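## Task

Move all 10 spilled game tokens into the blue-tape square. Each token must lie wholly within the tape's outer boundary, resting on the table or low in a stack. The kitchen timer should still be upright in its current spot. Tokens that stay in place only because the robot holds them do not count.

## Robot and tools

Robot: two 7-joint arms, left_arm and right_arm, mounted on one upright column behind the table's near edge. Each has a two-finger gripper and a wrist camera. left_arm is the robot's own left and sits on the +y side. Equal joint values give mirrored postures. Base roots are at about (-0.001, +0.031, +0.529) for left_arm and (-0.009, -0.031, +0.529) for right_arm, each yawed slightly (quat_wxyz +0.998, 0, 0, -0.065).

Scene frame: a single world frame shared by both arms. z = 0 is the table top and +z is up. +x points forward over the table and +y points to the robot's left. The origin is 0.07 m behind the middle of the near table edge. Reported hand positions can be a bit off, especially when the arm reaches far.

Gripper axes: the fingers point along the gripper's +z, and the fingers close along its y. end_effector_position is the spot between the pads when closed, just under 1 cm behind the tips. Closing pushes the tips about 17 mm further along +z.

The row format is used by both execute_actions and move. A row is a flat list of 16 numbers covering both arms. The first 8 are for left_arm: x, y, z, qw, qx, qy, qz, opening. The next 8 are for right_arm in the same order. x, y, z is an absolute target for that gripper's end_effector_position, in metres in the scene frame. qw..qz is an absolute target orientation, w first, in the scene frame. opening is a scale from -1 (closed) to +1 (fully open, 0.145 m). A full close needs about 0.5 s. To keep an arm still, resend its last reported position and quaternion plus the opening it should keep. To hold an orientation steady, repeat one fixed quaternion rather than copying the drifting reported one.

execute_actions takes "actions", a list with at most one item, and optionally "pictures" (true/false).
- Empty list: changes nothing and returns the current state.
- Action {"rows": [...], "steps": n}: rows holds 1 to 15 rows and n is 1 to 15 (default 15). Each step lasts 1/30 s. Rows are applied one per step, and the last row repeats if there are fewer rows than steps.
- Wait {"steps": n}: n can be up to 300. Steps are counted from the previous result.
- A call is refused, and nothing moves, if any target lies more than 0.6 m from that arm's last reported position along any of its gripper's axes.

Motion limits: at each step the commanded pose is clipped to within 70 mm and 16 degrees of the measured pose. Inverse kinematics then favours position over orientation. After an action ends, an arm continues only to its last clipped pose, so a distant target may need several calls. Check the reported pose each time.

move takes "target", one 16-number row as above, and an optional "speed" in m/s. speed ranges from 0.002 to 0.5 with a default of 0.25, and turning is capped at twice that in rad/s. Each gripper follows a straight line to its absolute pose, and both paths finish together. A path lasts 0.5 to 10 s and stops short if it would take longer. Openings are applied at the start. Paths ignore obstacles and the other arm. Grippers lag, stray and can overshoot the set speed, especially with the arm nearly straight. The result adds a "move:" line giving the ending (done, off_target, moving, held, fault), any limits that acted, and each gripper's distance to its pose. limits=paced means a pose was clipped. limits=held means some steps were blocked, and a later burst may be fast.

wait takes "seconds" (0 to 10). It lets the scene run without new commands.

zoom_image takes "camera" (cam_high, cam_low, cam_left_wrist or cam_right_wrist) and "region" [x0, y0, x1, y1] in pixels. (0, 0) is the top-left corner, and the region can be at most 504x504. It returns a closer look at that camera's latest image. All images are 504x504. Calibration gives K and T_world_to_cam (world to camera) for projecting scene points into the images.

read_manual returns only licence text. finished_scene takes "scene" (1 or 2). Ending a turn without a tool call ends everything.

Reading results: the state line gives each gripper's position and quaternion, and grip_measured gives the actual finger opening on the same scale. "pose unreachable" means the clearance check altered or blocked that arm's command. HELD marks steps on which a command was not sent. A "Hand target" line shows where the controller is driving each gripper. FAULT means the arm stopped. MOTOR HOT is a warning from 85 °C, and at 100 °C an OVER-TEMPERATURE FAULT stops that arm.

Gripping: command an opening clearly below grip_measured to hold something. A lower value squeezes harder, up to about 10 N per pad. Fast closes can hit harder.

The scene keeps running between calls, and a loose object may get nudged or a held part tugged now and then. Do not knock anything off the table, since that ends the scene. Avoid collisions between the arms, fast impacts, hard presses and drops. Leave the timer or sticky-note cube upright and where it started. When finished, open the grippers and pull the arms clear before calling finished_scene.

Each tool is called as name([rows], argument=value, ...), one row to a line, values as JSON.

## Session

I'll start by looking at the current state of the scene.

execute_actions(actions=[])

Scene clock: 0.00 s of 5100.00 s.
left_arm: end_effector_position=(+0.4718, +0.3614, +0.2850) grip_measured=+1.00 end_effector_quat_wxyz=(+0.548, -0.567, +0.508, -0.347) | right_arm: end_effector_position=(+0.4143, -0.2390, +0.3994) grip_measured=+1.00 end_effector_quat_wxyz=(+0.295, +0.704, +0.604, +0.229)
Joint positions: left_arm=[ 0.641  0.815 -0.873  0.729 -0.443  0.218 -0.286  0.145] | right_arm=[ 1.074  0.598 -0.797  1.392 -0.771  0.524  1.237  0.145]
Joint velocities: left_arm=[-0.011 -0.143 -0.002 -0.007 -0.022 -0.066 -0.007  0.   ] | right_arm=[ 0.033 -0.011 -0.012  0.002  0.051 -0.037 -0.051 -0.   ]
Joint torques (N m, as the arm reports them, + toward a larger angle): no reading
Motor temperatures (°C, as the motors report them): left_arm=[24 23 22 24 21 22 23] | right_arm=[21 24 22 23 22 24 23]
Hand target (left_arm): +0.472, +0.361, +0.285; +0.548, -0.567, +0.508, -0.347
Hand target (right_arm): +0.414, -0.239, +0.399; +0.295, +0.704, +0.604, +0.229

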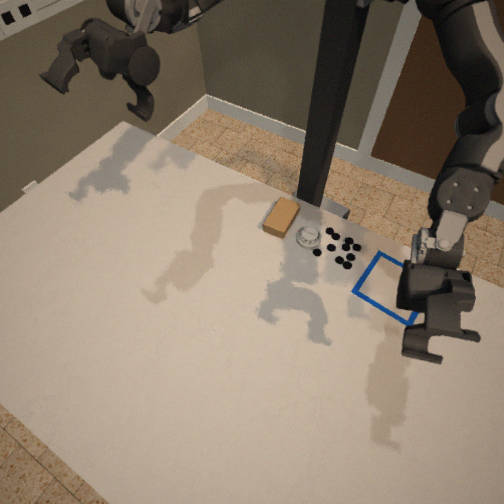

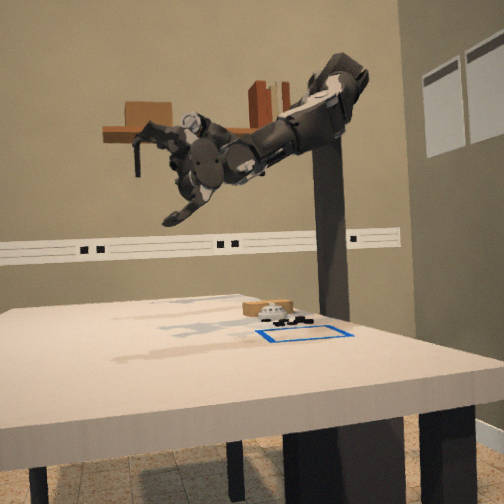

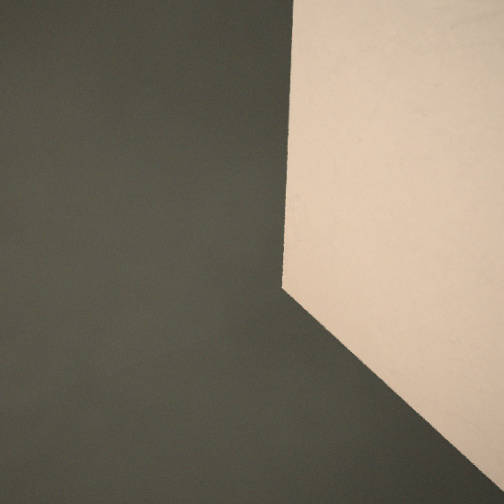

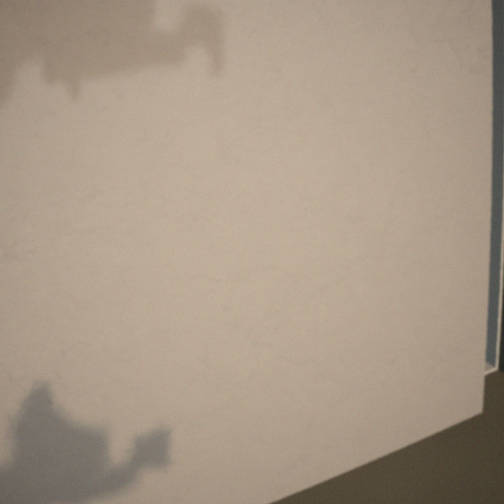

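zoom_image(camera="cam_high", region=[250, 180, 450, 340])

zoom_image(camera="cam_low", region=[230, 280, 370, 360])

Region (250, 180, 450, 340) of cam_high's 504x504 image, scaled by 2.520, with more detail than that image has; it fills the top 403 rows of this view, and the rest is white.

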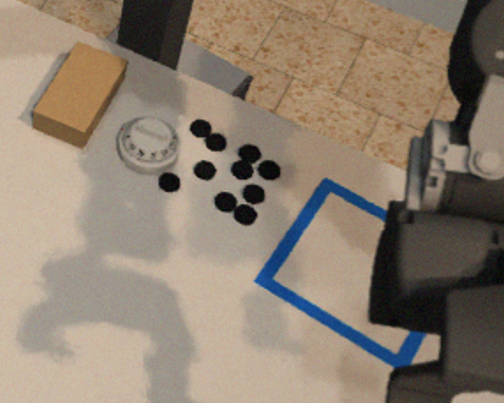

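Region (230, 280, 370, 360) of cam_low's 504x504 image, scaled by 3.600, with more detail than that image has; it fills the top 288 rows of this view, and the rest is white.

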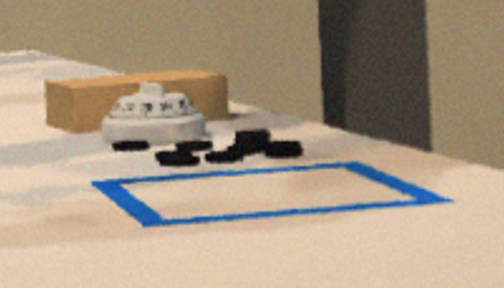

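zoom_image(camera="cam_high", region=[290, 200, 410, 300])

Region (290, 200, 410, 300) of cam_high's 504x504 image, scaled by 4.200, with more detail than that image has.

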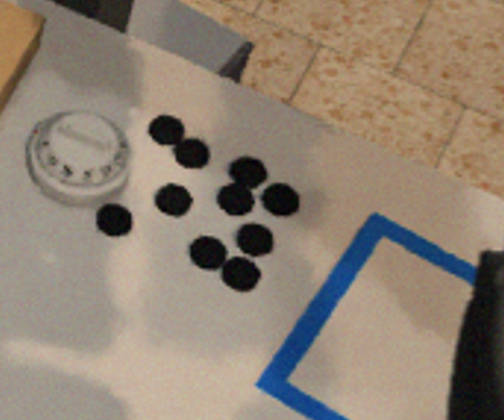

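move(target=[0.25, 0.19, 0.14, 0, 0.7934, -0.6088, 0, 1, 0.4143, -0.2390, 0.3994, 0.295, 0.704, 0.604, 0.229, 1], speed=0.3)

Scene clock: 122.97 s of 5100.00 s.
left_arm: end_effector_position=(+0.2471, +0.1890, +0.1415) grip_measured=+1.00 end_effector_quat_wxyz=(+0.002, +0.791, -0.611, -0.000) | right_arm: end_effector_position=(+0.4143, -0.2390, +0.3994) grip_measured=+1.00 end_effector_quat_wxyz=(+0.295, +0.704, +0.604, +0.229)
Joint positions: left_arm=[ 0.321  0.803 -0.834  1.456 -0.323  0.784  1.026  0.145] | right_arm=[ 1.074  0.598 -0.797  1.392 -0.771  0.524  1.237  0.145]
Joint velocities: left_arm=[ 0.055 -0.011 -0.002  0.012 -0.037 -0.037 -0.007  0.   ] | right_arm=[ 0.077  0.011  0.022 -0.002 -0.007 -0.066  0.037 -0.   ]
Joint torques (N m, as the arm reports them, + toward a larger angle): left_arm=[3.57 2.53 3.67 2.4  0.11 0.11 0.13] | right_arm=[ 8.53  1.38  2.93  2.25 -0.18 -0.03 -0.31]
Motor temperatures (°C, as the motors report them): left_arm=[27 25 23 25 21 22 24] | right_arm=[28 24 24 23 22 24 23]
Hand target (left_arm): +0.246, +0.189, +0.141; +0.004, +0.792, -0.610, -0.003
Hand target (right_arm): +0.414, -0.239, +0.399; +0.295, +0.704, +0.604, +0.229
Off the commanded pose (left_arm): 0.003 m, 0 deg.
Off the commanded pose (right_arm): 0.000 m, 0 deg.
joint sent to its limit (left arm) — the command would take joint 6 (wrist pitch) past its upper limit, so that joint was sent only as far as its limit.
After step 90, 117.00 s passed at rest.
move: done
camera_calibration (this result's frames):
cam_left_wrist: T_world_to_cam=[[-0.903872, -0.284969, 0.319072, 0.230653], [-0.232647, 0.953341, 0.192398, -0.132094], [-0.359012, 0.0996721, -0.927996, 0.25745], [0, 0, 0, 1]] pos_world=[0.270177, 0.165999, 0.190732]

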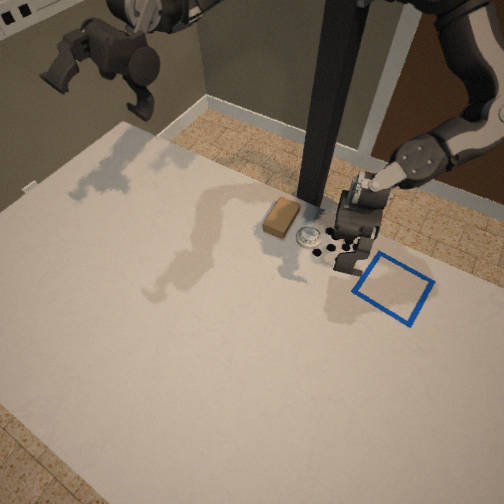

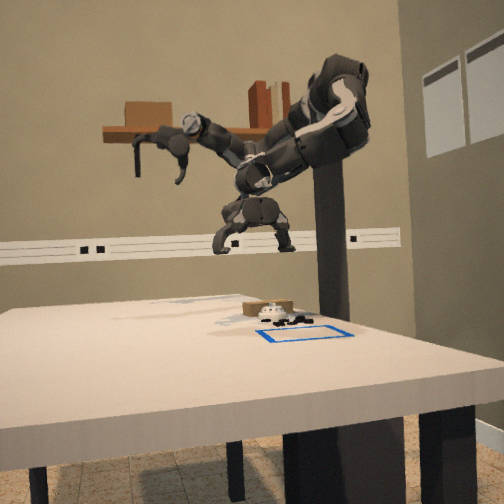

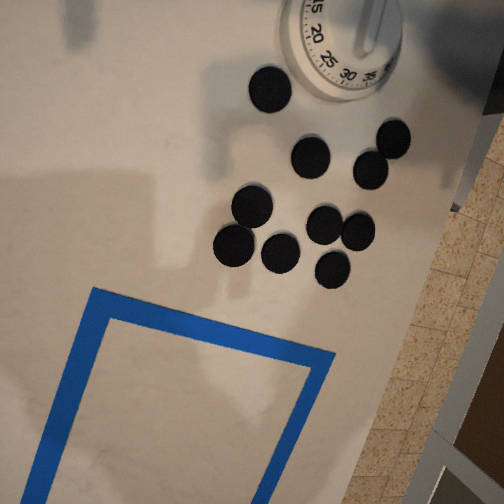

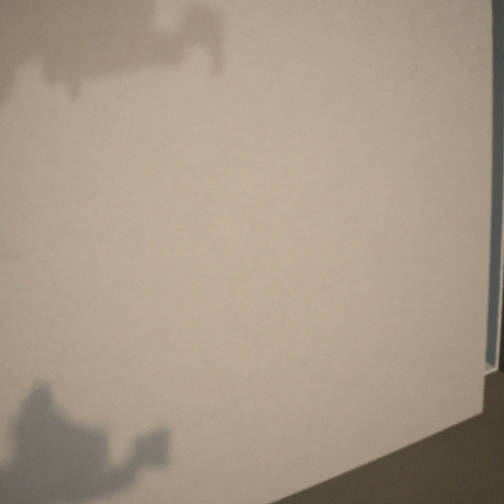

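zoom_image(camera="cam_left_wrist", region=[230, 0, 430, 200])

zoom_image(camera="cam_low", region=[190, 180, 330, 340])

zoom_image(camera="cam_high", region=[290, 160, 450, 340])

Region (230, 0, 430, 200) of cam_left_wrist's 504x504 image, scaled by 2.520, with more detail than that image has.

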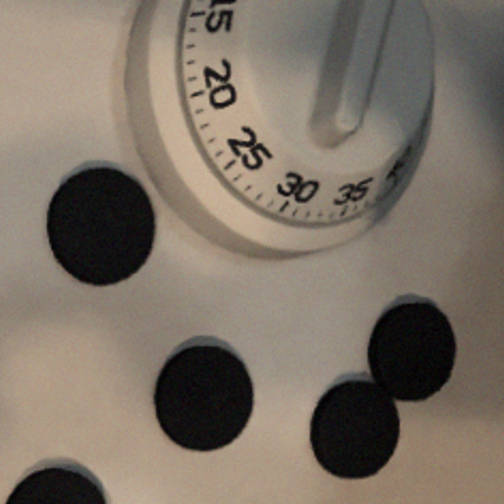

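Region (190, 180, 330, 340) of cam_low's 504x504 image, scaled by 3.150, with more detail than that image has; it fills the left 441 columns of this view, and the rest is white.

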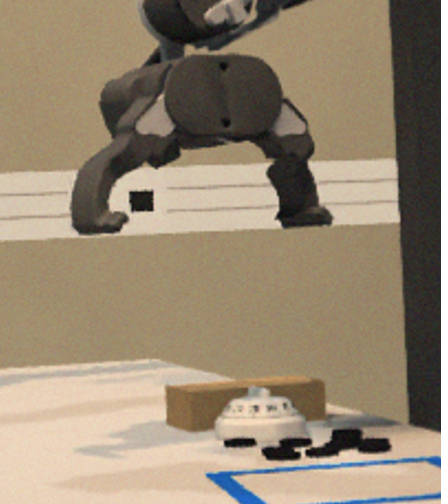

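Region (290, 160, 450, 340) of cam_high's 504x504 image, scaled by 2.800, with more detail than that image has.

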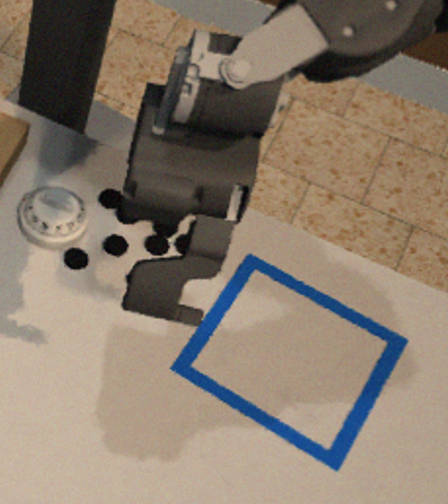

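zoom_image(camera="cam_high", region=[30, 20, 170, 130])

zoom_image(camera="cam_low", region=[205, 195, 305, 265])

Region (30, 20, 170, 130) of cam_high's 504x504 image, scaled by 3.600, with more detail than that image has; it fills the top 396 rows of this view, and the rest is white.

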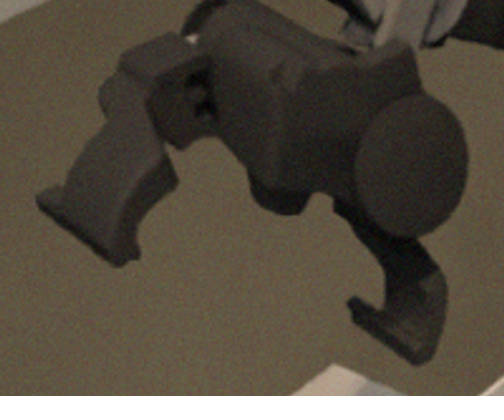

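Region (205, 195, 305, 265) of cam_low's 504x504 image, scaled by 5.040, with more detail than that image has; it fills the top 353 rows of this view, and the rest is white.

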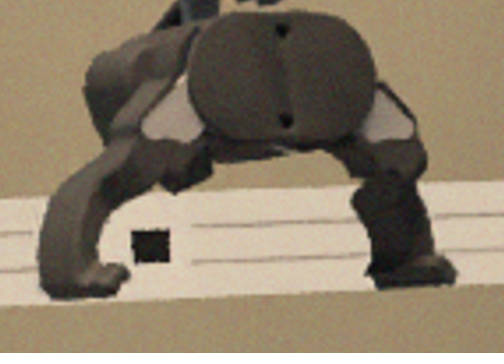

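move(target=[0.1308, 0.1612, 0.042, -0.1727, 0.9794, -0.1029, 0.0182, 1, 0.22, -0.27, 0.18, 0.295, 0.704, 0.604, 0.229, 1], speed=0.25)

Scene clock: 245.77 s of 5100.00 s.
left_arm: end_effector_position=(+0.1417, +0.1606, +0.0425) grip_measured=+1.00 end_effector_quat_wxyz=(-0.168, +0.978, -0.096, +0.082) | right_arm: end_effector_position=(+0.2173, -0.2730, +0.1771) grip_measured=+1.00 end_effector_quat_wxyz=(+0.294, +0.711, +0.598, +0.224)
Joint positions: left_arm=[-0.334 -0.173  0.093  1.271 -0.356  0.786 -0.201  0.145] | right_arm=[-0.233  0.821 -0.432  1.718 -0.743  0.466  0.363  0.145]
Joint velocities: left_arm=[ 0.055  0.055  0.012  0.007 -0.022  0.022  0.022 -0.   ] | right_arm=[-0.011 -0.055 -0.007  0.027  0.051  0.007  0.022  0.   ]
Joint torques (N m, as the arm reports them, + toward a larger angle): left_arm=[ 0.25 -0.81 -0.74  2.52  0.05  0.   -0.46] | right_arm=[ 2.81  4.23  2.74  3.17 -0.13 -0.12 -0.53]
Motor temperatures (°C, as the motors report them): left_arm=[26 24 24 26 21 22 23] | right_arm=[29 24 24 23 23 24 24]
Hand target (left_arm): +0.141, +0.161, +0.042; -0.170, +0.977, -0.097, +0.081
Hand target (right_arm): +0.219, -0.274, +0.179; +0.297, +0.710, +0.597, +0.227
Off the commanded pose (left_arm): 0.011 m, 7 deg.
Off the commanded pose (right_arm): 0.005 m, 1 deg.
joint sent to its limit (left arm) — the command would take joint 2 (shoulder roll) past its lower limit and joint 6 (wrist pitch) past its upper limit, so those joints were sent only as far as their limits.
After step 90, 117.00 s passed at rest.
move: off_target (left_arm, right_arm)
camera_calibration (this result's frames):
cam_left_wrist: T_world_to_cam=[[-0.166472, -0.985692, -0.0264384, 0.181659], [-0.984549, 0.164683, 0.0595142, 0.128359], [-0.0543087, 0.0359374, -0.997877, 0.100627], [0, 0, 0, 1]] pos_world=[0.162082, 0.154305, 0.097577]
cam_right_wrist: T_world_to_cam=[[0.928996, -0.147839, 0.339277, -0.297157], [-0.22835, -0.950412, 0.211122, -0.235286], [0.291242, -0.273605, -0.916689, 0.078335], [0, 0, 0, 1]] pos_world=[0.199515, -0.246117, 0.222301]

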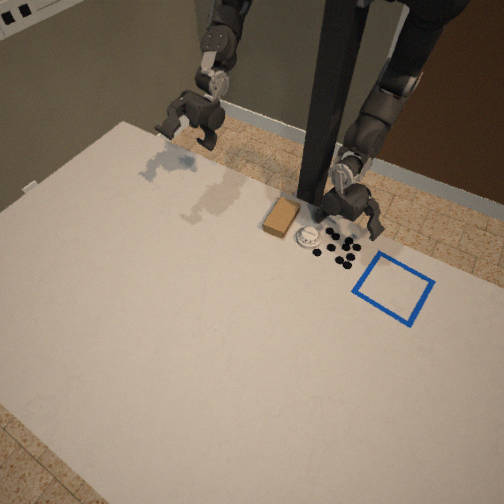

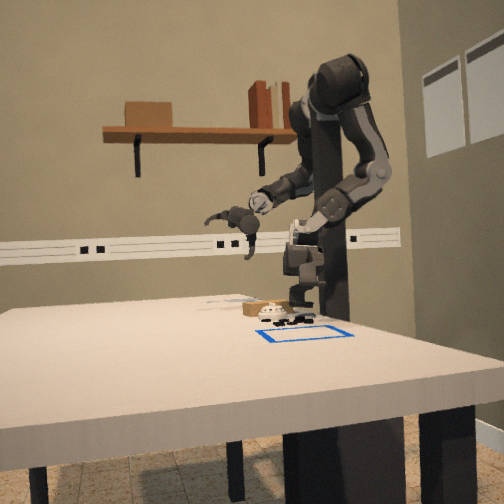

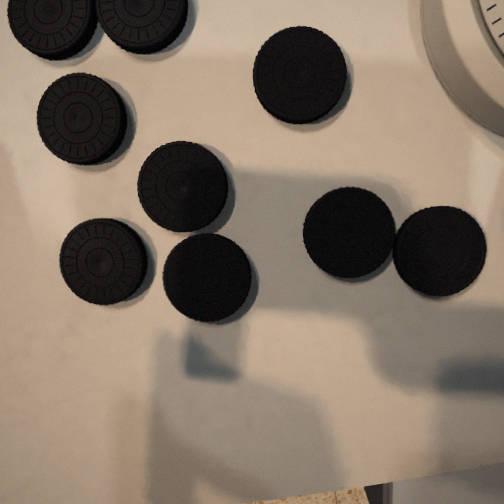

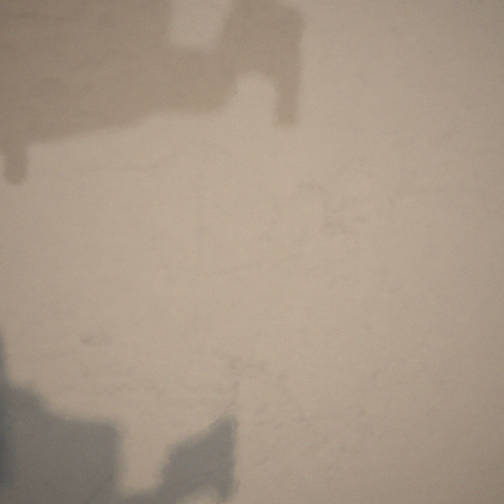

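zoom_image(camera="cam_left_wrist", region=[384, 0, 504, 160])

zoom_image(camera="cam_low", region=[240, 240, 340, 340])

zoom_image(camera="cam_high", region=[280, 160, 400, 280])

Region (384, 0, 504, 160) of cam_left_wrist's 504x504 image, scaled by 3.150, with more detail than that image has; it fills the left 378 columns of this view, and the rest is white.

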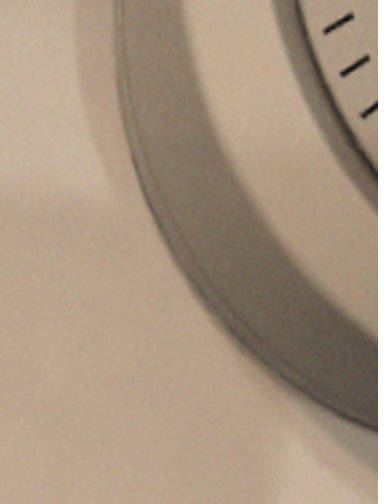

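Region (240, 240, 340, 340) of cam_low's 504x504 image, scaled by 5.040, with more detail than that image has.

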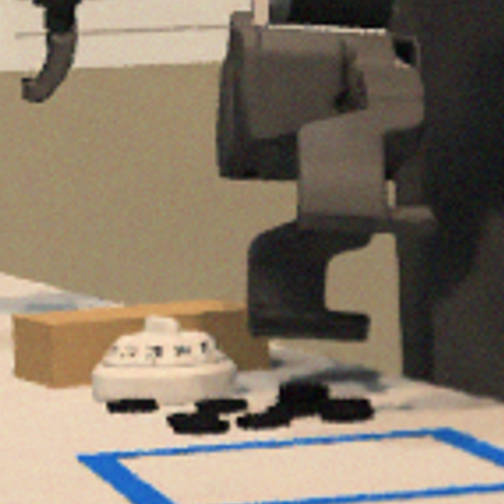

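Region (280, 160, 400, 280) of cam_high's 504x504 image, scaled by 4.200, with more detail than that image has.

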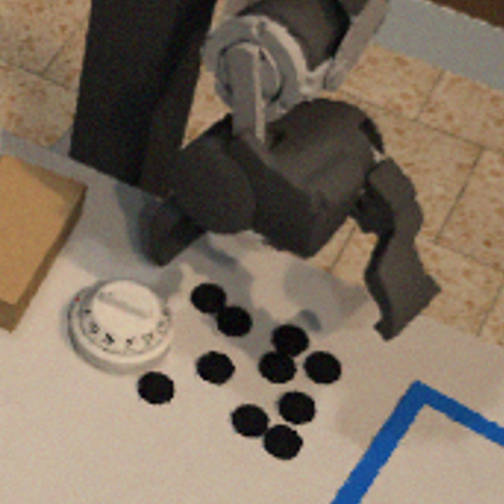

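move(target=[0.1636, 0.1700, 0.015, -0.1029, 0.9794, -0.1727, 0.0182, 1, 0.219, -0.274, 0.179, 0.297, 0.710, 0.597, 0.227, 1], speed=0.1)

Scene clock: 330.97 s of 5100.00 s.
left_arm: end_effector_position=(+0.1658, +0.1721, +0.0164) grip_measured=+1.00 end_effector_quat_wxyz=(-0.109, +0.979, -0.172, +0.021) | right_arm: end_effector_position=(+0.2174, -0.2729, +0.1772) grip_measured=+1.00 end_effector_quat_wxyz=(+0.294, +0.711, +0.598, +0.224)
Joint positions: left_arm=[-0.11  -0.129  0.259  1.022 -0.728  0.786  0.234  0.145] | right_arm=[-0.233  0.821 -0.432  1.718 -0.743  0.465  0.363  0.145]
Joint velocities: left_arm=[ 0.011  0.033 -0.017  0.007 -0.066 -0.037  0.051 -0.   ] | right_arm=[ 0.011  0.011  0.002  0.007 -0.007  0.007 -0.022 -0.   ]
Joint torques (N m, as the arm reports them, + toward a larger angle): left_arm=[ 1.55 -0.46  0.29  2.52 -0.01  0.05  0.01] | right_arm=[ 2.43  4.71  3.03  3.34 -0.06 -0.12 -0.52]
Motor temperatures (°C, as the motors report them): left_arm=[25 24 23 26 21 22 23] | right_arm=[26 25 24 24 22 24 24]
Hand target (left_arm): +0.164, +0.171, +0.016; -0.106, +0.979, -0.172, +0.018
Hand target (right_arm): +0.219, -0.274, +0.179; +0.297, +0.710, +0.597, +0.227
Off the commanded pose (left_arm): 0.003 m, 1 deg.
Off the commanded pose (right_arm): 0.003 m, 1 deg.
joint sent to its limit (left arm) — the command would take joint 6 (wrist pitch) past its upper limit, so that joint was sent only as far as its limit.
After step 90, 80.73 s passed at rest.
move: done
camera_calibration (this result's frames):
cam_left_wrist: T_world_to_cam=[[-0.294029, -0.950581, 0.0997112, 0.209291], [-0.932119, 0.308257, 0.190083, 0.116212], [-0.211426, -0.0370529, -0.976691, 0.113718], [0, 0, 0, 1]] pos_world=[0.193904, 0.167339, 0.0681083]
cam_right_wrist: T_world_to_cam=[[0.929044, -0.146992, 0.339517, -0.297083], [-0.22736, -0.950787, 0.210503, -0.235357], [0.291866, -0.272759, -0.916743, 0.078507], [0, 0, 0, 1]] pos_world=[0.199579, -0.246029, 0.222379]

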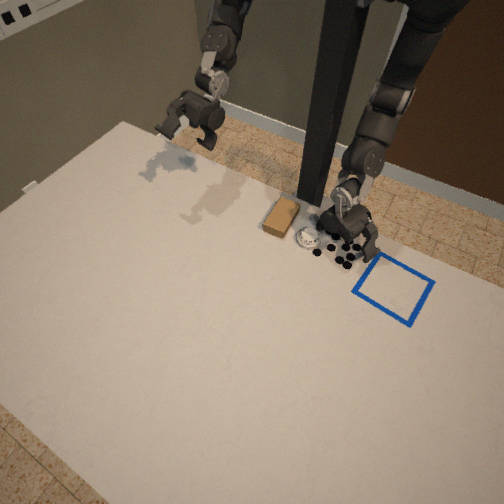

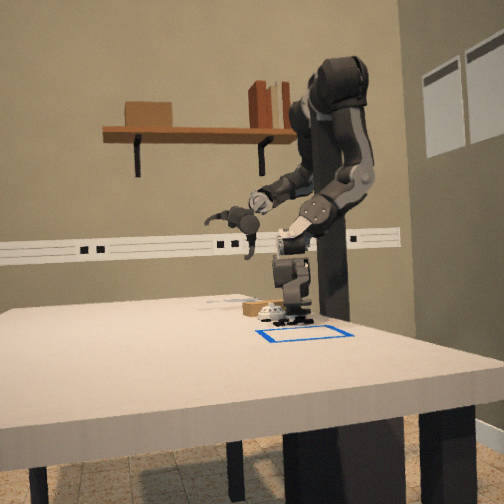

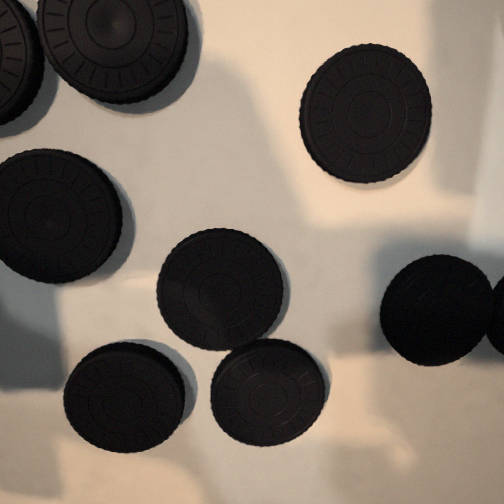

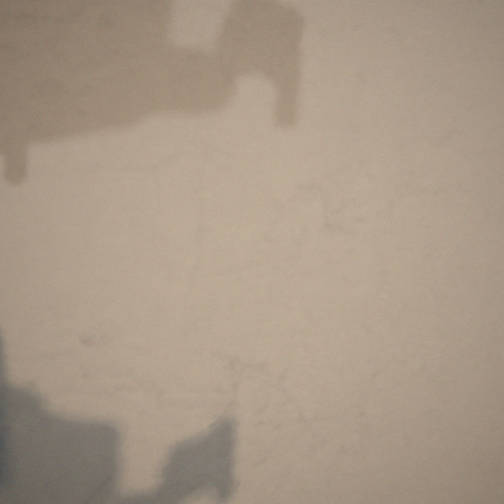

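zoom_image(camera="cam_low", region=[250, 270, 330, 340])

zoom_image(camera="cam_high", region=[285, 190, 385, 280])

Region (250, 270, 330, 340) of cam_low's 504x504 image, scaled by 6.300, with more detail than that image has; it fills the top 441 rows of this view, and the rest is white.

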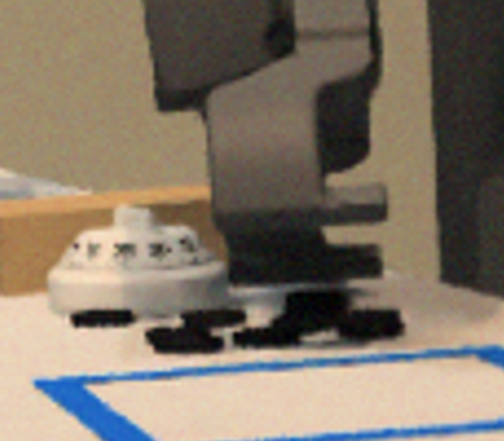

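Region (285, 190, 385, 280) of cam_high's 504x504 image, scaled by 5.040, with more detail than that image has; it fills the top 454 rows of this view, and the rest is white.

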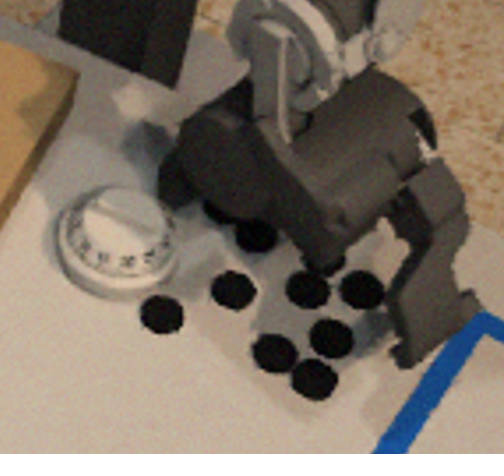

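move(target=[0.1525, 0.1688, 0.006, -0.1029, 0.9794, -0.1727, 0.0182, 1, 0.219, -0.274, 0.179, 0.297, 0.710, 0.597, 0.227, 1], speed=0.03)

Scene clock: 385.20 s of 5100.00 s.
left_arm: end_effector_position=(+0.1570, +0.1700, +0.0087) grip_measured=+1.00 end_effector_quat_wxyz=(-0.101, +0.980, -0.169, +0.020) | right_arm: end_effector_position=(+0.2174, -0.2729, +0.1773) grip_measured=+1.00 end_effector_quat_wxyz=(+0.294, +0.711, +0.598, +0.224)
Joint positions: left_arm=[-0.116 -0.136  0.279  0.986 -0.718  0.744  0.219  0.145] | right_arm=[-0.233  0.821 -0.432  1.718 -0.743  0.464  0.363  0.145]
Joint velocities: left_arm=[ 0.033 -0.099  0.012 -0.012  0.051  0.051 -0.007  0.   ] | right_arm=[-0.011 -0.011 -0.007  0.012  0.022 -0.066 -0.022  0.   ]
Joint torques (N m, as the arm reports them, + toward a larger angle): left_arm=[ 0.08 -1.11  0.08  0.18  0.05 -0.29 -0.72] | right_arm=[ 2.41  4.67  3.03  3.37 -0.06 -0.12 -0.52]
Motor temperatures (°C, as the motors report them): left_arm=[25 24 23 26 21 22 23] | right_arm=[25 25 24 24 22 24 24]
Hand target (left_arm): +0.153, +0.169, +0.006; -0.103, +0.979, -0.172, +0.018
Hand target (right_arm): +0.219, -0.274, +0.179; +0.297, +0.710, +0.597, +0.227
Off the commanded pose (left_arm): 0.005 m, 0 deg.
Off the commanded pose (right_arm): 0.003 m, 1 deg.
After step 90, 50.43 s passed at rest.
move: off_target (left_arm)
camera_calibration (this result's frames):
cam_left_wrist: T_world_to_cam=[[-0.28814, -0.950673, 0.114871, 0.204478], [-0.933237, 0.305666, 0.188777, 0.110784], [-0.214578, -0.0528074, -0.975278, 0.107492], [0, 0, 0, 1]] pos_world=[0.185371, 0.166205, 0.0604322]
cam_right_wrist: T_world_to_cam=[[0.928959, -0.146932, 0.339774, -0.297195], [-0.227335, -0.950822, 0.210371, -0.235383], [0.292155, -0.272668, -0.916677, 0.0784933], [0, 0, 0, 1]] pos_world=[0.199639, -0.246072, 0.22245]

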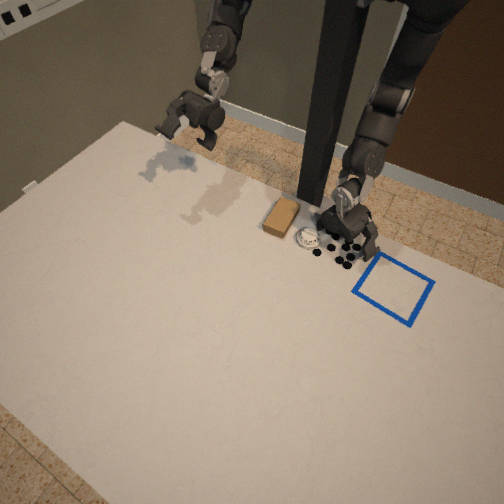

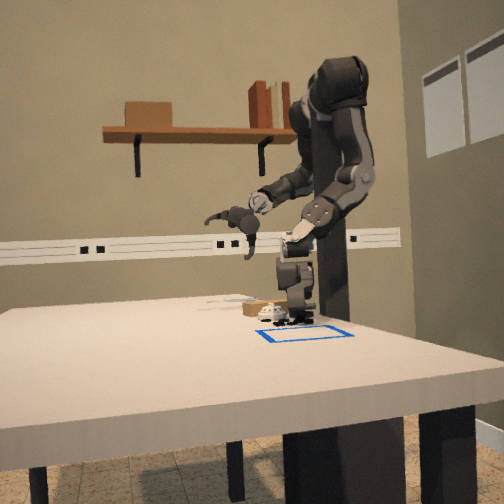

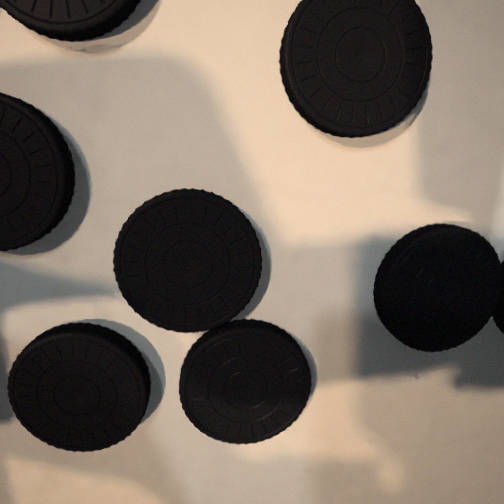

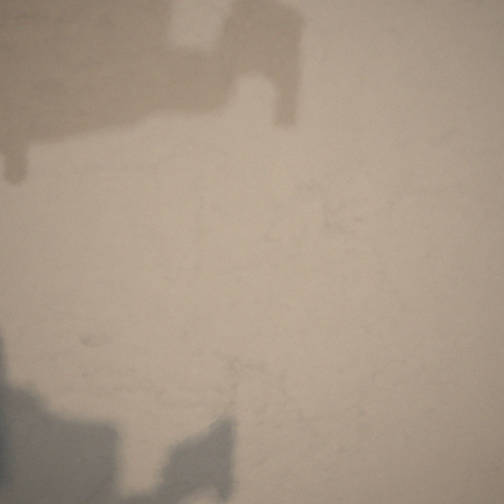

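zoom_image(camera="cam_low", region=[250, 270, 330, 340])

Region (250, 270, 330, 340) of cam_low's 504x504 image, scaled by 6.300, with more detail than that image has; it fills the top 441 rows of this view, and the rest is white.

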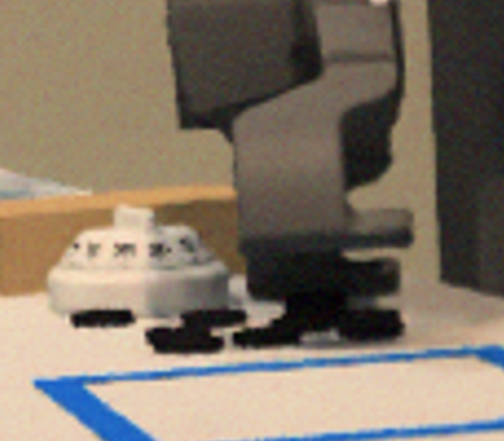

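zoom_image(camera="cam_high", region=[300, 200, 360, 260])

zoom_image(camera="cam_low", region=[275, 300, 325, 330])

Region (300, 200, 360, 260) of cam_high's 504x504 image, scaled by 8.400, with more detail than that image has.

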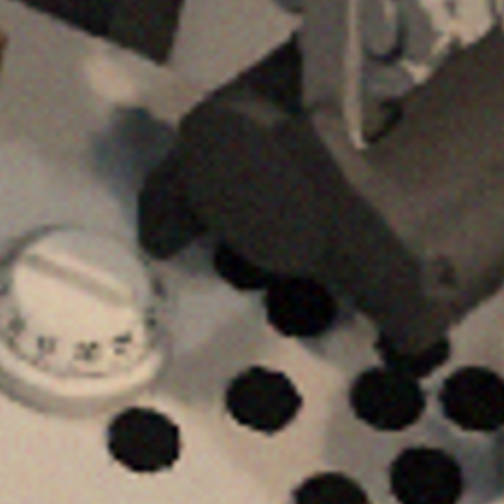

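Region (275, 300, 325, 330) of cam_low's 504x504 image, scaled by 10.080, with more detail than that image has; it fills the top 302 rows of this view, and the rest is white.

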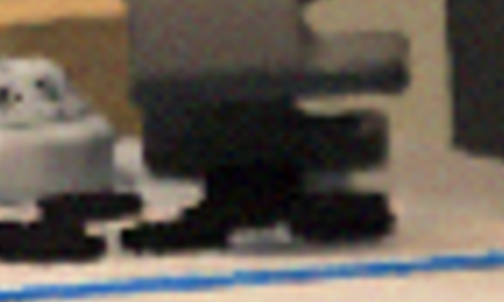

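move(target=[0.1740, 0.2603, 0.019, -0.1720, 0.9752, -0.1371, 0.0242, 1, 0.219, -0.274, 0.179, 0.297, 0.710, 0.597, 0.227, 1], speed=0.07)

Scene clock: 427.67 s of 5100.00 s.
left_arm: end_effector_position=(+0.1754, +0.2624, +0.0200) grip_measured=+1.00 end_effector_quat_wxyz=(-0.172, +0.975, -0.137, +0.025) | right_arm: end_effector_position=(+0.2174, -0.2729, +0.1773) grip_measured=+1.00 end_effector_quat_wxyz=(+0.294, +0.711, +0.598, +0.224)
Joint positions: left_arm=[-0.078  0.051  0.331  0.941 -0.658  0.725  0.209  0.145] | right_arm=[-0.233  0.821 -0.432  1.718 -0.743  0.464  0.363  0.145]
Joint velocities: left_arm=[-0.011 -0.011 -0.007 -0.002 -0.007  0.051  0.007  0.   ] | right_arm=[ 0.011 -0.077  0.002 -0.002  0.007 -0.007 -0.022  0.   ]
Joint torques (N m, as the arm reports them, + toward a larger angle): left_arm=[ 1.51  0.36  0.32  1.95  0.   -0.05 -0.53] | right_arm=[ 2.39  4.63  3.03  3.35 -0.07 -0.12 -0.52]
Motor temperatures (°C, as the motors report them): left_arm=[25 24 23 25 21 22 24] | right_arm=[25 26 24 24 22 24 24]
Hand target (left_arm): +0.174, +0.260, +0.019; -0.172, +0.975, -0.138, +0.025
Hand target (right_arm): +0.219, -0.274, +0.179; +0.297, +0.710, +0.597, +0.227
Off the commanded pose (left_arm): 0.003 m, 0 deg.
Off the commanded pose (right_arm): 0.003 m, 1 deg.
After step 90, 37.87 s passed at rest.
move: done
camera_calibration (this result's frames):
cam_left_wrist: T_world_to_cam=[[-0.228819, -0.973053, -0.0284538, 0.294672], [-0.957744, 0.219794, 0.185519, 0.124408], [-0.174266, 0.0697017, -0.982229, 0.0881831], [0, 0, 0, 1]] pos_world=[0.201944, 0.253241, 0.0719205]
cam_right_wrist: T_world_to_cam=[[0.928959, -0.146932, 0.339774, -0.297195], [-0.227335, -0.950822, 0.210371, -0.235383], [0.292155, -0.272668, -0.916677, 0.0784933], [0, 0, 0, 1]] pos_world=[0.199639, -0.246072, 0.22245]

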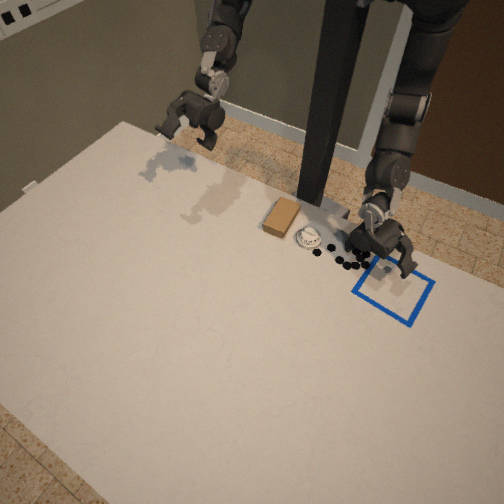

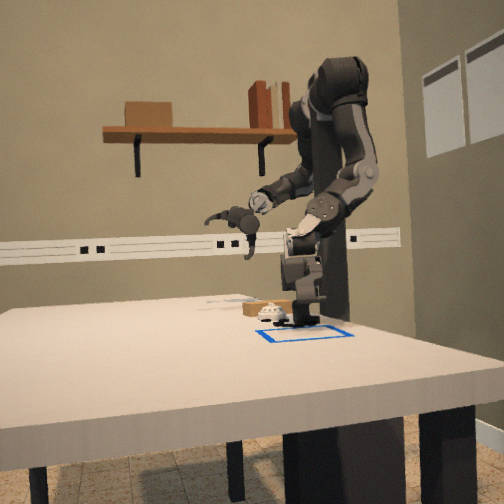

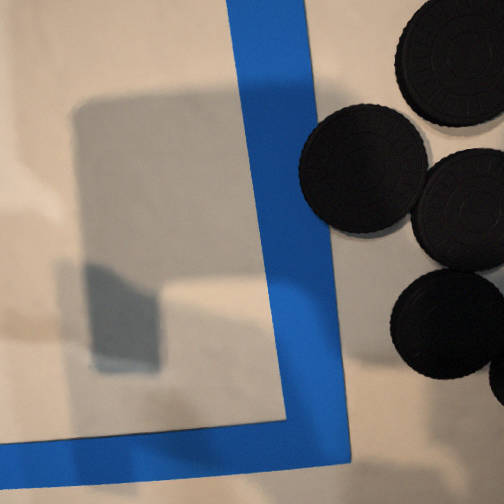

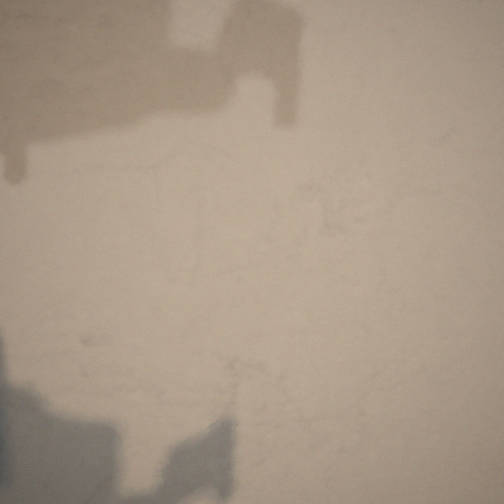

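The sweep works. I'll check the layout closely.

zoom_image(camera="cam_high", region=[300, 210, 400, 300])

zoom_image(camera="cam_low", region=[255, 285, 345, 345])

Region (300, 210, 400, 300) of cam_high's 504x504 image, scaled by 5.040, with more detail than that image has; it fills the top 454 rows of this view, and the rest is white.

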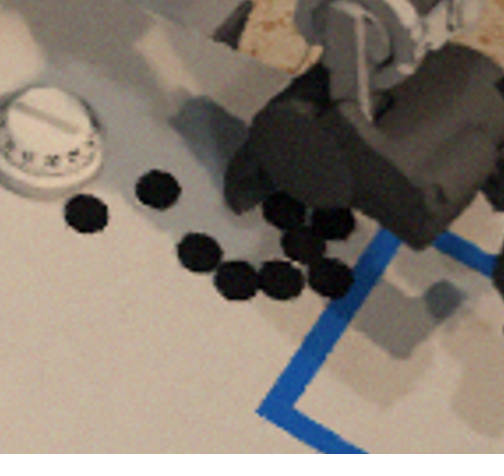

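Region (255, 285, 345, 345) of cam_low's 504x504 image, scaled by 5.600, with more detail than that image has.

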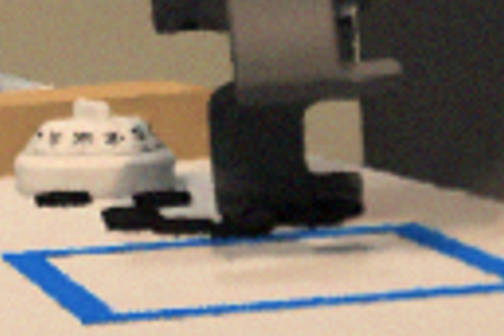

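move(target=[0.1912, 0.3487, 0.0295, -0.2406, 0.9650, -0.1014, 0.0253, 1, 0.219, -0.274, 0.179, 0.297, 0.710, 0.597, 0.227, 1], speed=0.08)

Scene clock: 450.70 s of 5100.00 s.
left_arm: end_effector_position=(+0.1808, +0.3152, +0.0189) grip_measured=+1.00 end_effector_quat_wxyz=(-0.166, +0.982, -0.090, +0.012) | right_arm: end_effector_position=(+0.2174, -0.2729, +0.1773) grip_measured=+1.00 end_effector_quat_wxyz=(+0.294, +0.711, +0.598, +0.224)
Joint positions: left_arm=[ 0.012  0.205  0.371  0.76  -0.562  0.686  0.246  0.145] | right_arm=[-0.233  0.821 -0.432  1.718 -0.743  0.464  0.363  0.145]
Joint velocities: left_arm=[ 0.011 -0.077 -0.002 -0.027  0.022 -0.007 -0.007  0.   ] | right_arm=[ 0.033 -0.055 -0.007 -0.007 -0.007 -0.022  0.022  0.   ]
Joint torques (N m, as the arm reports them, + toward a larger angle): left_arm=[ 3.32  7.97  1.62  2.38 -1.18 -0.54 -3.88] | right_arm=[ 2.39  4.65  3.02  3.37 -0.07 -0.12 -0.52]
Motor temperatures (°C, as the motors report them): left_arm=[25 24 23 25 21 22 24] | right_arm=[25 26 24 24 22 24 24]
Hand target (left_arm): +0.191, +0.347, +0.033; -0.239, +0.965, -0.102, +0.025
Hand target (right_arm): +0.219, -0.274, +0.179; +0.297, +0.710, +0.597, +0.227
Off the commanded pose (left_arm): 0.037 m, 9 deg.
Off the commanded pose (right_arm): 0.003 m, 1 deg.
After step 90, 18.67 s passed at rest.
move: off_target (left_arm)
camera_calibration (this result's frames):
cam_left_wrist: T_world_to_cam=[[-0.132282, -0.991115, -0.0138716, 0.335162], [-0.972516, 0.127069, 0.195107, 0.149885], [-0.191611, 0.0392996, -0.980684, 0.0970871], [0, 0, 0, 1]] pos_world=[0.208705, 0.309323, 0.0706172]
cam_right_wrist: T_world_to_cam=[[0.928959, -0.146932, 0.339774, -0.297195], [-0.227335, -0.950822, 0.210371, -0.235383], [0.292155, -0.272668, -0.916677, 0.0784933], [0, 0, 0, 1]] pos_world=[0.199639, -0.246072, 0.22245]

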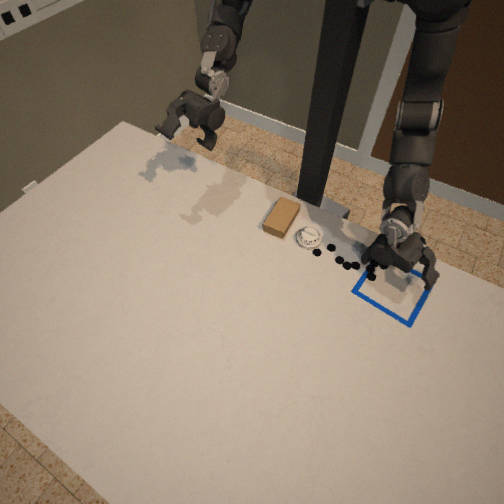

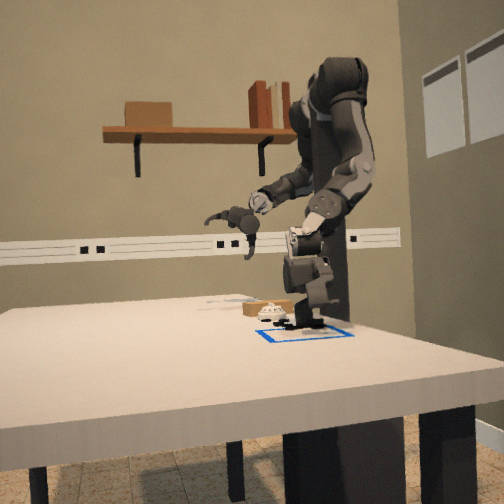

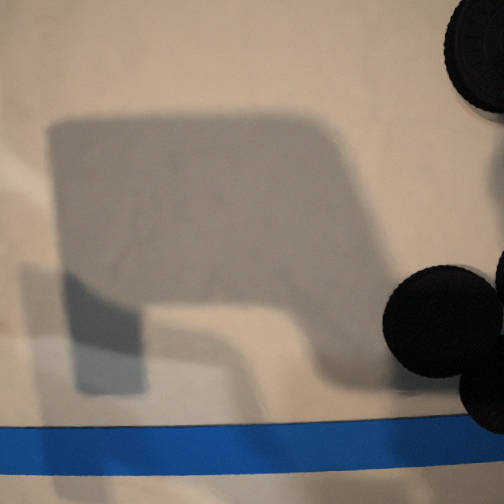

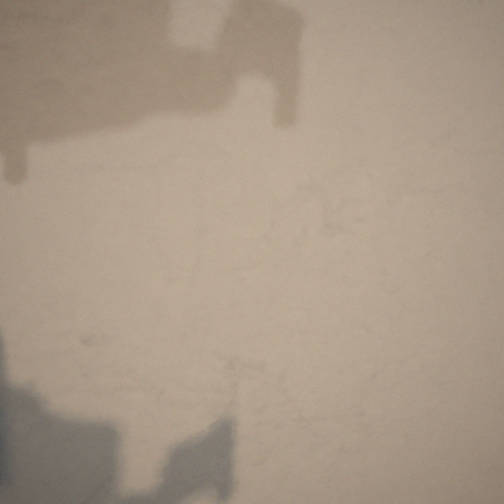

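move(target=[0.1800, 0.3125, 0.0200, -0.166, 0.982, -0.090, 0.012, 1, 0.219, -0.274, 0.179, 0.297, 0.710, 0.597, 0.227, 1], speed=0.02)

Scene clock: 454.00 s of 5100.00 s.
left_arm: end_effector_position=(+0.1807, +0.3125, +0.0199) grip_measured=+1.00 end_effector_quat_wxyz=(-0.164, +0.982, -0.090, +0.013) | right_arm: end_effector_position=(+0.2174, -0.2729, +0.1773) grip_measured=+1.00 end_effector_quat_wxyz=(+0.294, +0.711, +0.598, +0.224)
Joint positions: left_arm=[ 0.002  0.198  0.37   0.782 -0.563  0.694  0.253  0.145] | right_arm=[-0.233  0.821 -0.432  1.718 -0.743  0.464  0.363  0.145]
Joint velocities: left_arm=[ 0.033 -0.033 -0.002 -0.022  0.022 -0.022 -0.051  0.   ] | right_arm=[-0.033 -0.011 -0.002 -0.002 -0.037 -0.022 -0.022 -0.   ]
Joint torques (N m, as the arm reports them, + toward a larger angle): left_arm=[ 1.51  2.23  0.72  3.46  0.    0.12 -0.38] | right_arm=[ 2.39  4.64  3.03  3.38 -0.07 -0.12 -0.53]
Motor temperatures (°C, as the motors report them): left_arm=[25 25 23 25 22 22 27] | right_arm=[25 26 24 24 22 24 24]
Hand target (left_arm): +0.180, +0.312, +0.020; -0.166, +0.982, -0.090, +0.012
Hand target (right_arm): +0.219, -0.274, +0.179; +0.297, +0.710, +0.597, +0.227
Off the commanded pose (left_arm): 0.001 m, 0 deg.
Off the commanded pose (right_arm): 0.003 m, 1 deg.
move: done
camera_calibration (this result's frames):
cam_left_wrist: T_world_to_cam=[[-0.133552, -0.990998, -0.00931506, 0.332634], [-0.972852, 0.129302, 0.191936, 0.149396], [-0.189004, 0.0346956, -0.981363, 0.0991876], [0, 0, 0, 1]] pos_world=[0.208511, 0.306881, 0.071763]
cam_right_wrist: T_world_to_cam=[[0.928959, -0.146932, 0.339774, -0.297195], [-0.227335, -0.950822, 0.210371, -0.235383], [0.292155, -0.272668, -0.916677, 0.0784933], [0, 0, 0, 1]] pos_world=[0.199639, -0.246072, 0.22245]

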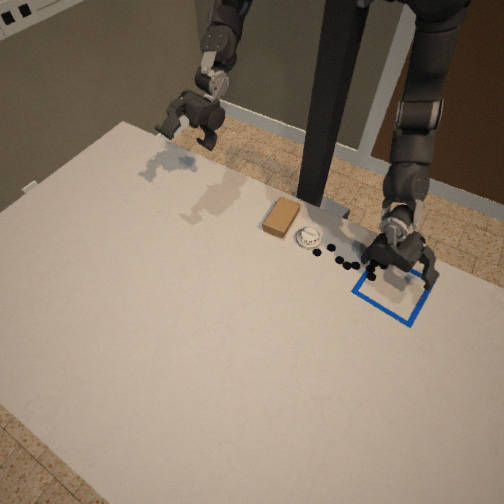

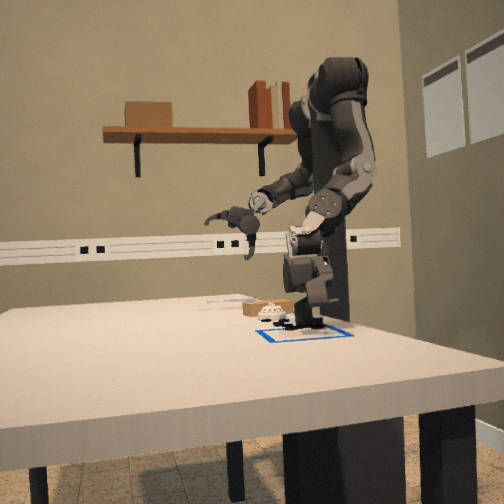

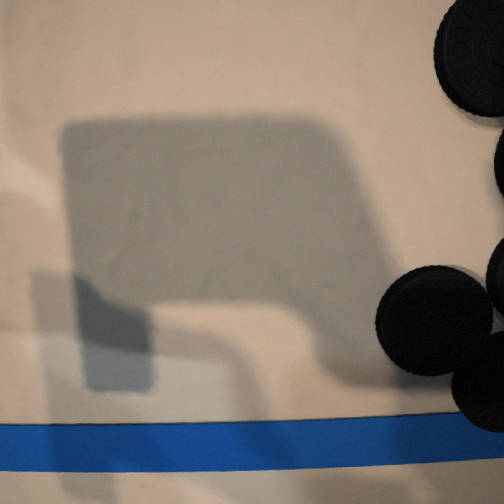

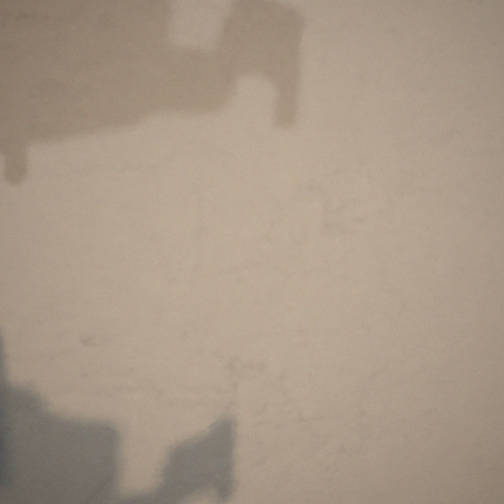

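zoom_image(camera="cam_high", region=[310, 220, 420, 320])

zoom_image(camera="cam_low", region=[265, 295, 345, 345])

Region (310, 220, 420, 320) of cam_high's 504x504 image, scaled by 4.582, with more detail than that image has; it fills the top 458 rows of this view, and the rest is white.

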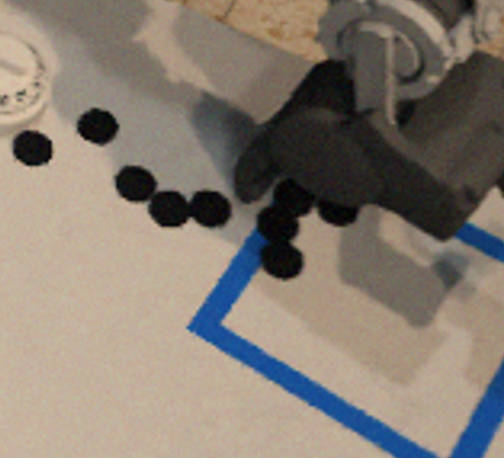

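Region (265, 295, 345, 345) of cam_low's 504x504 image, scaled by 6.300, with more detail than that image has; it fills the top 315 rows of this view, and the rest is white.

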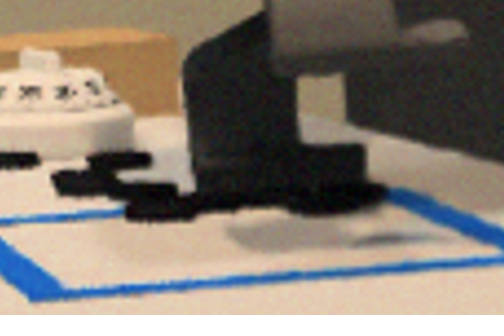

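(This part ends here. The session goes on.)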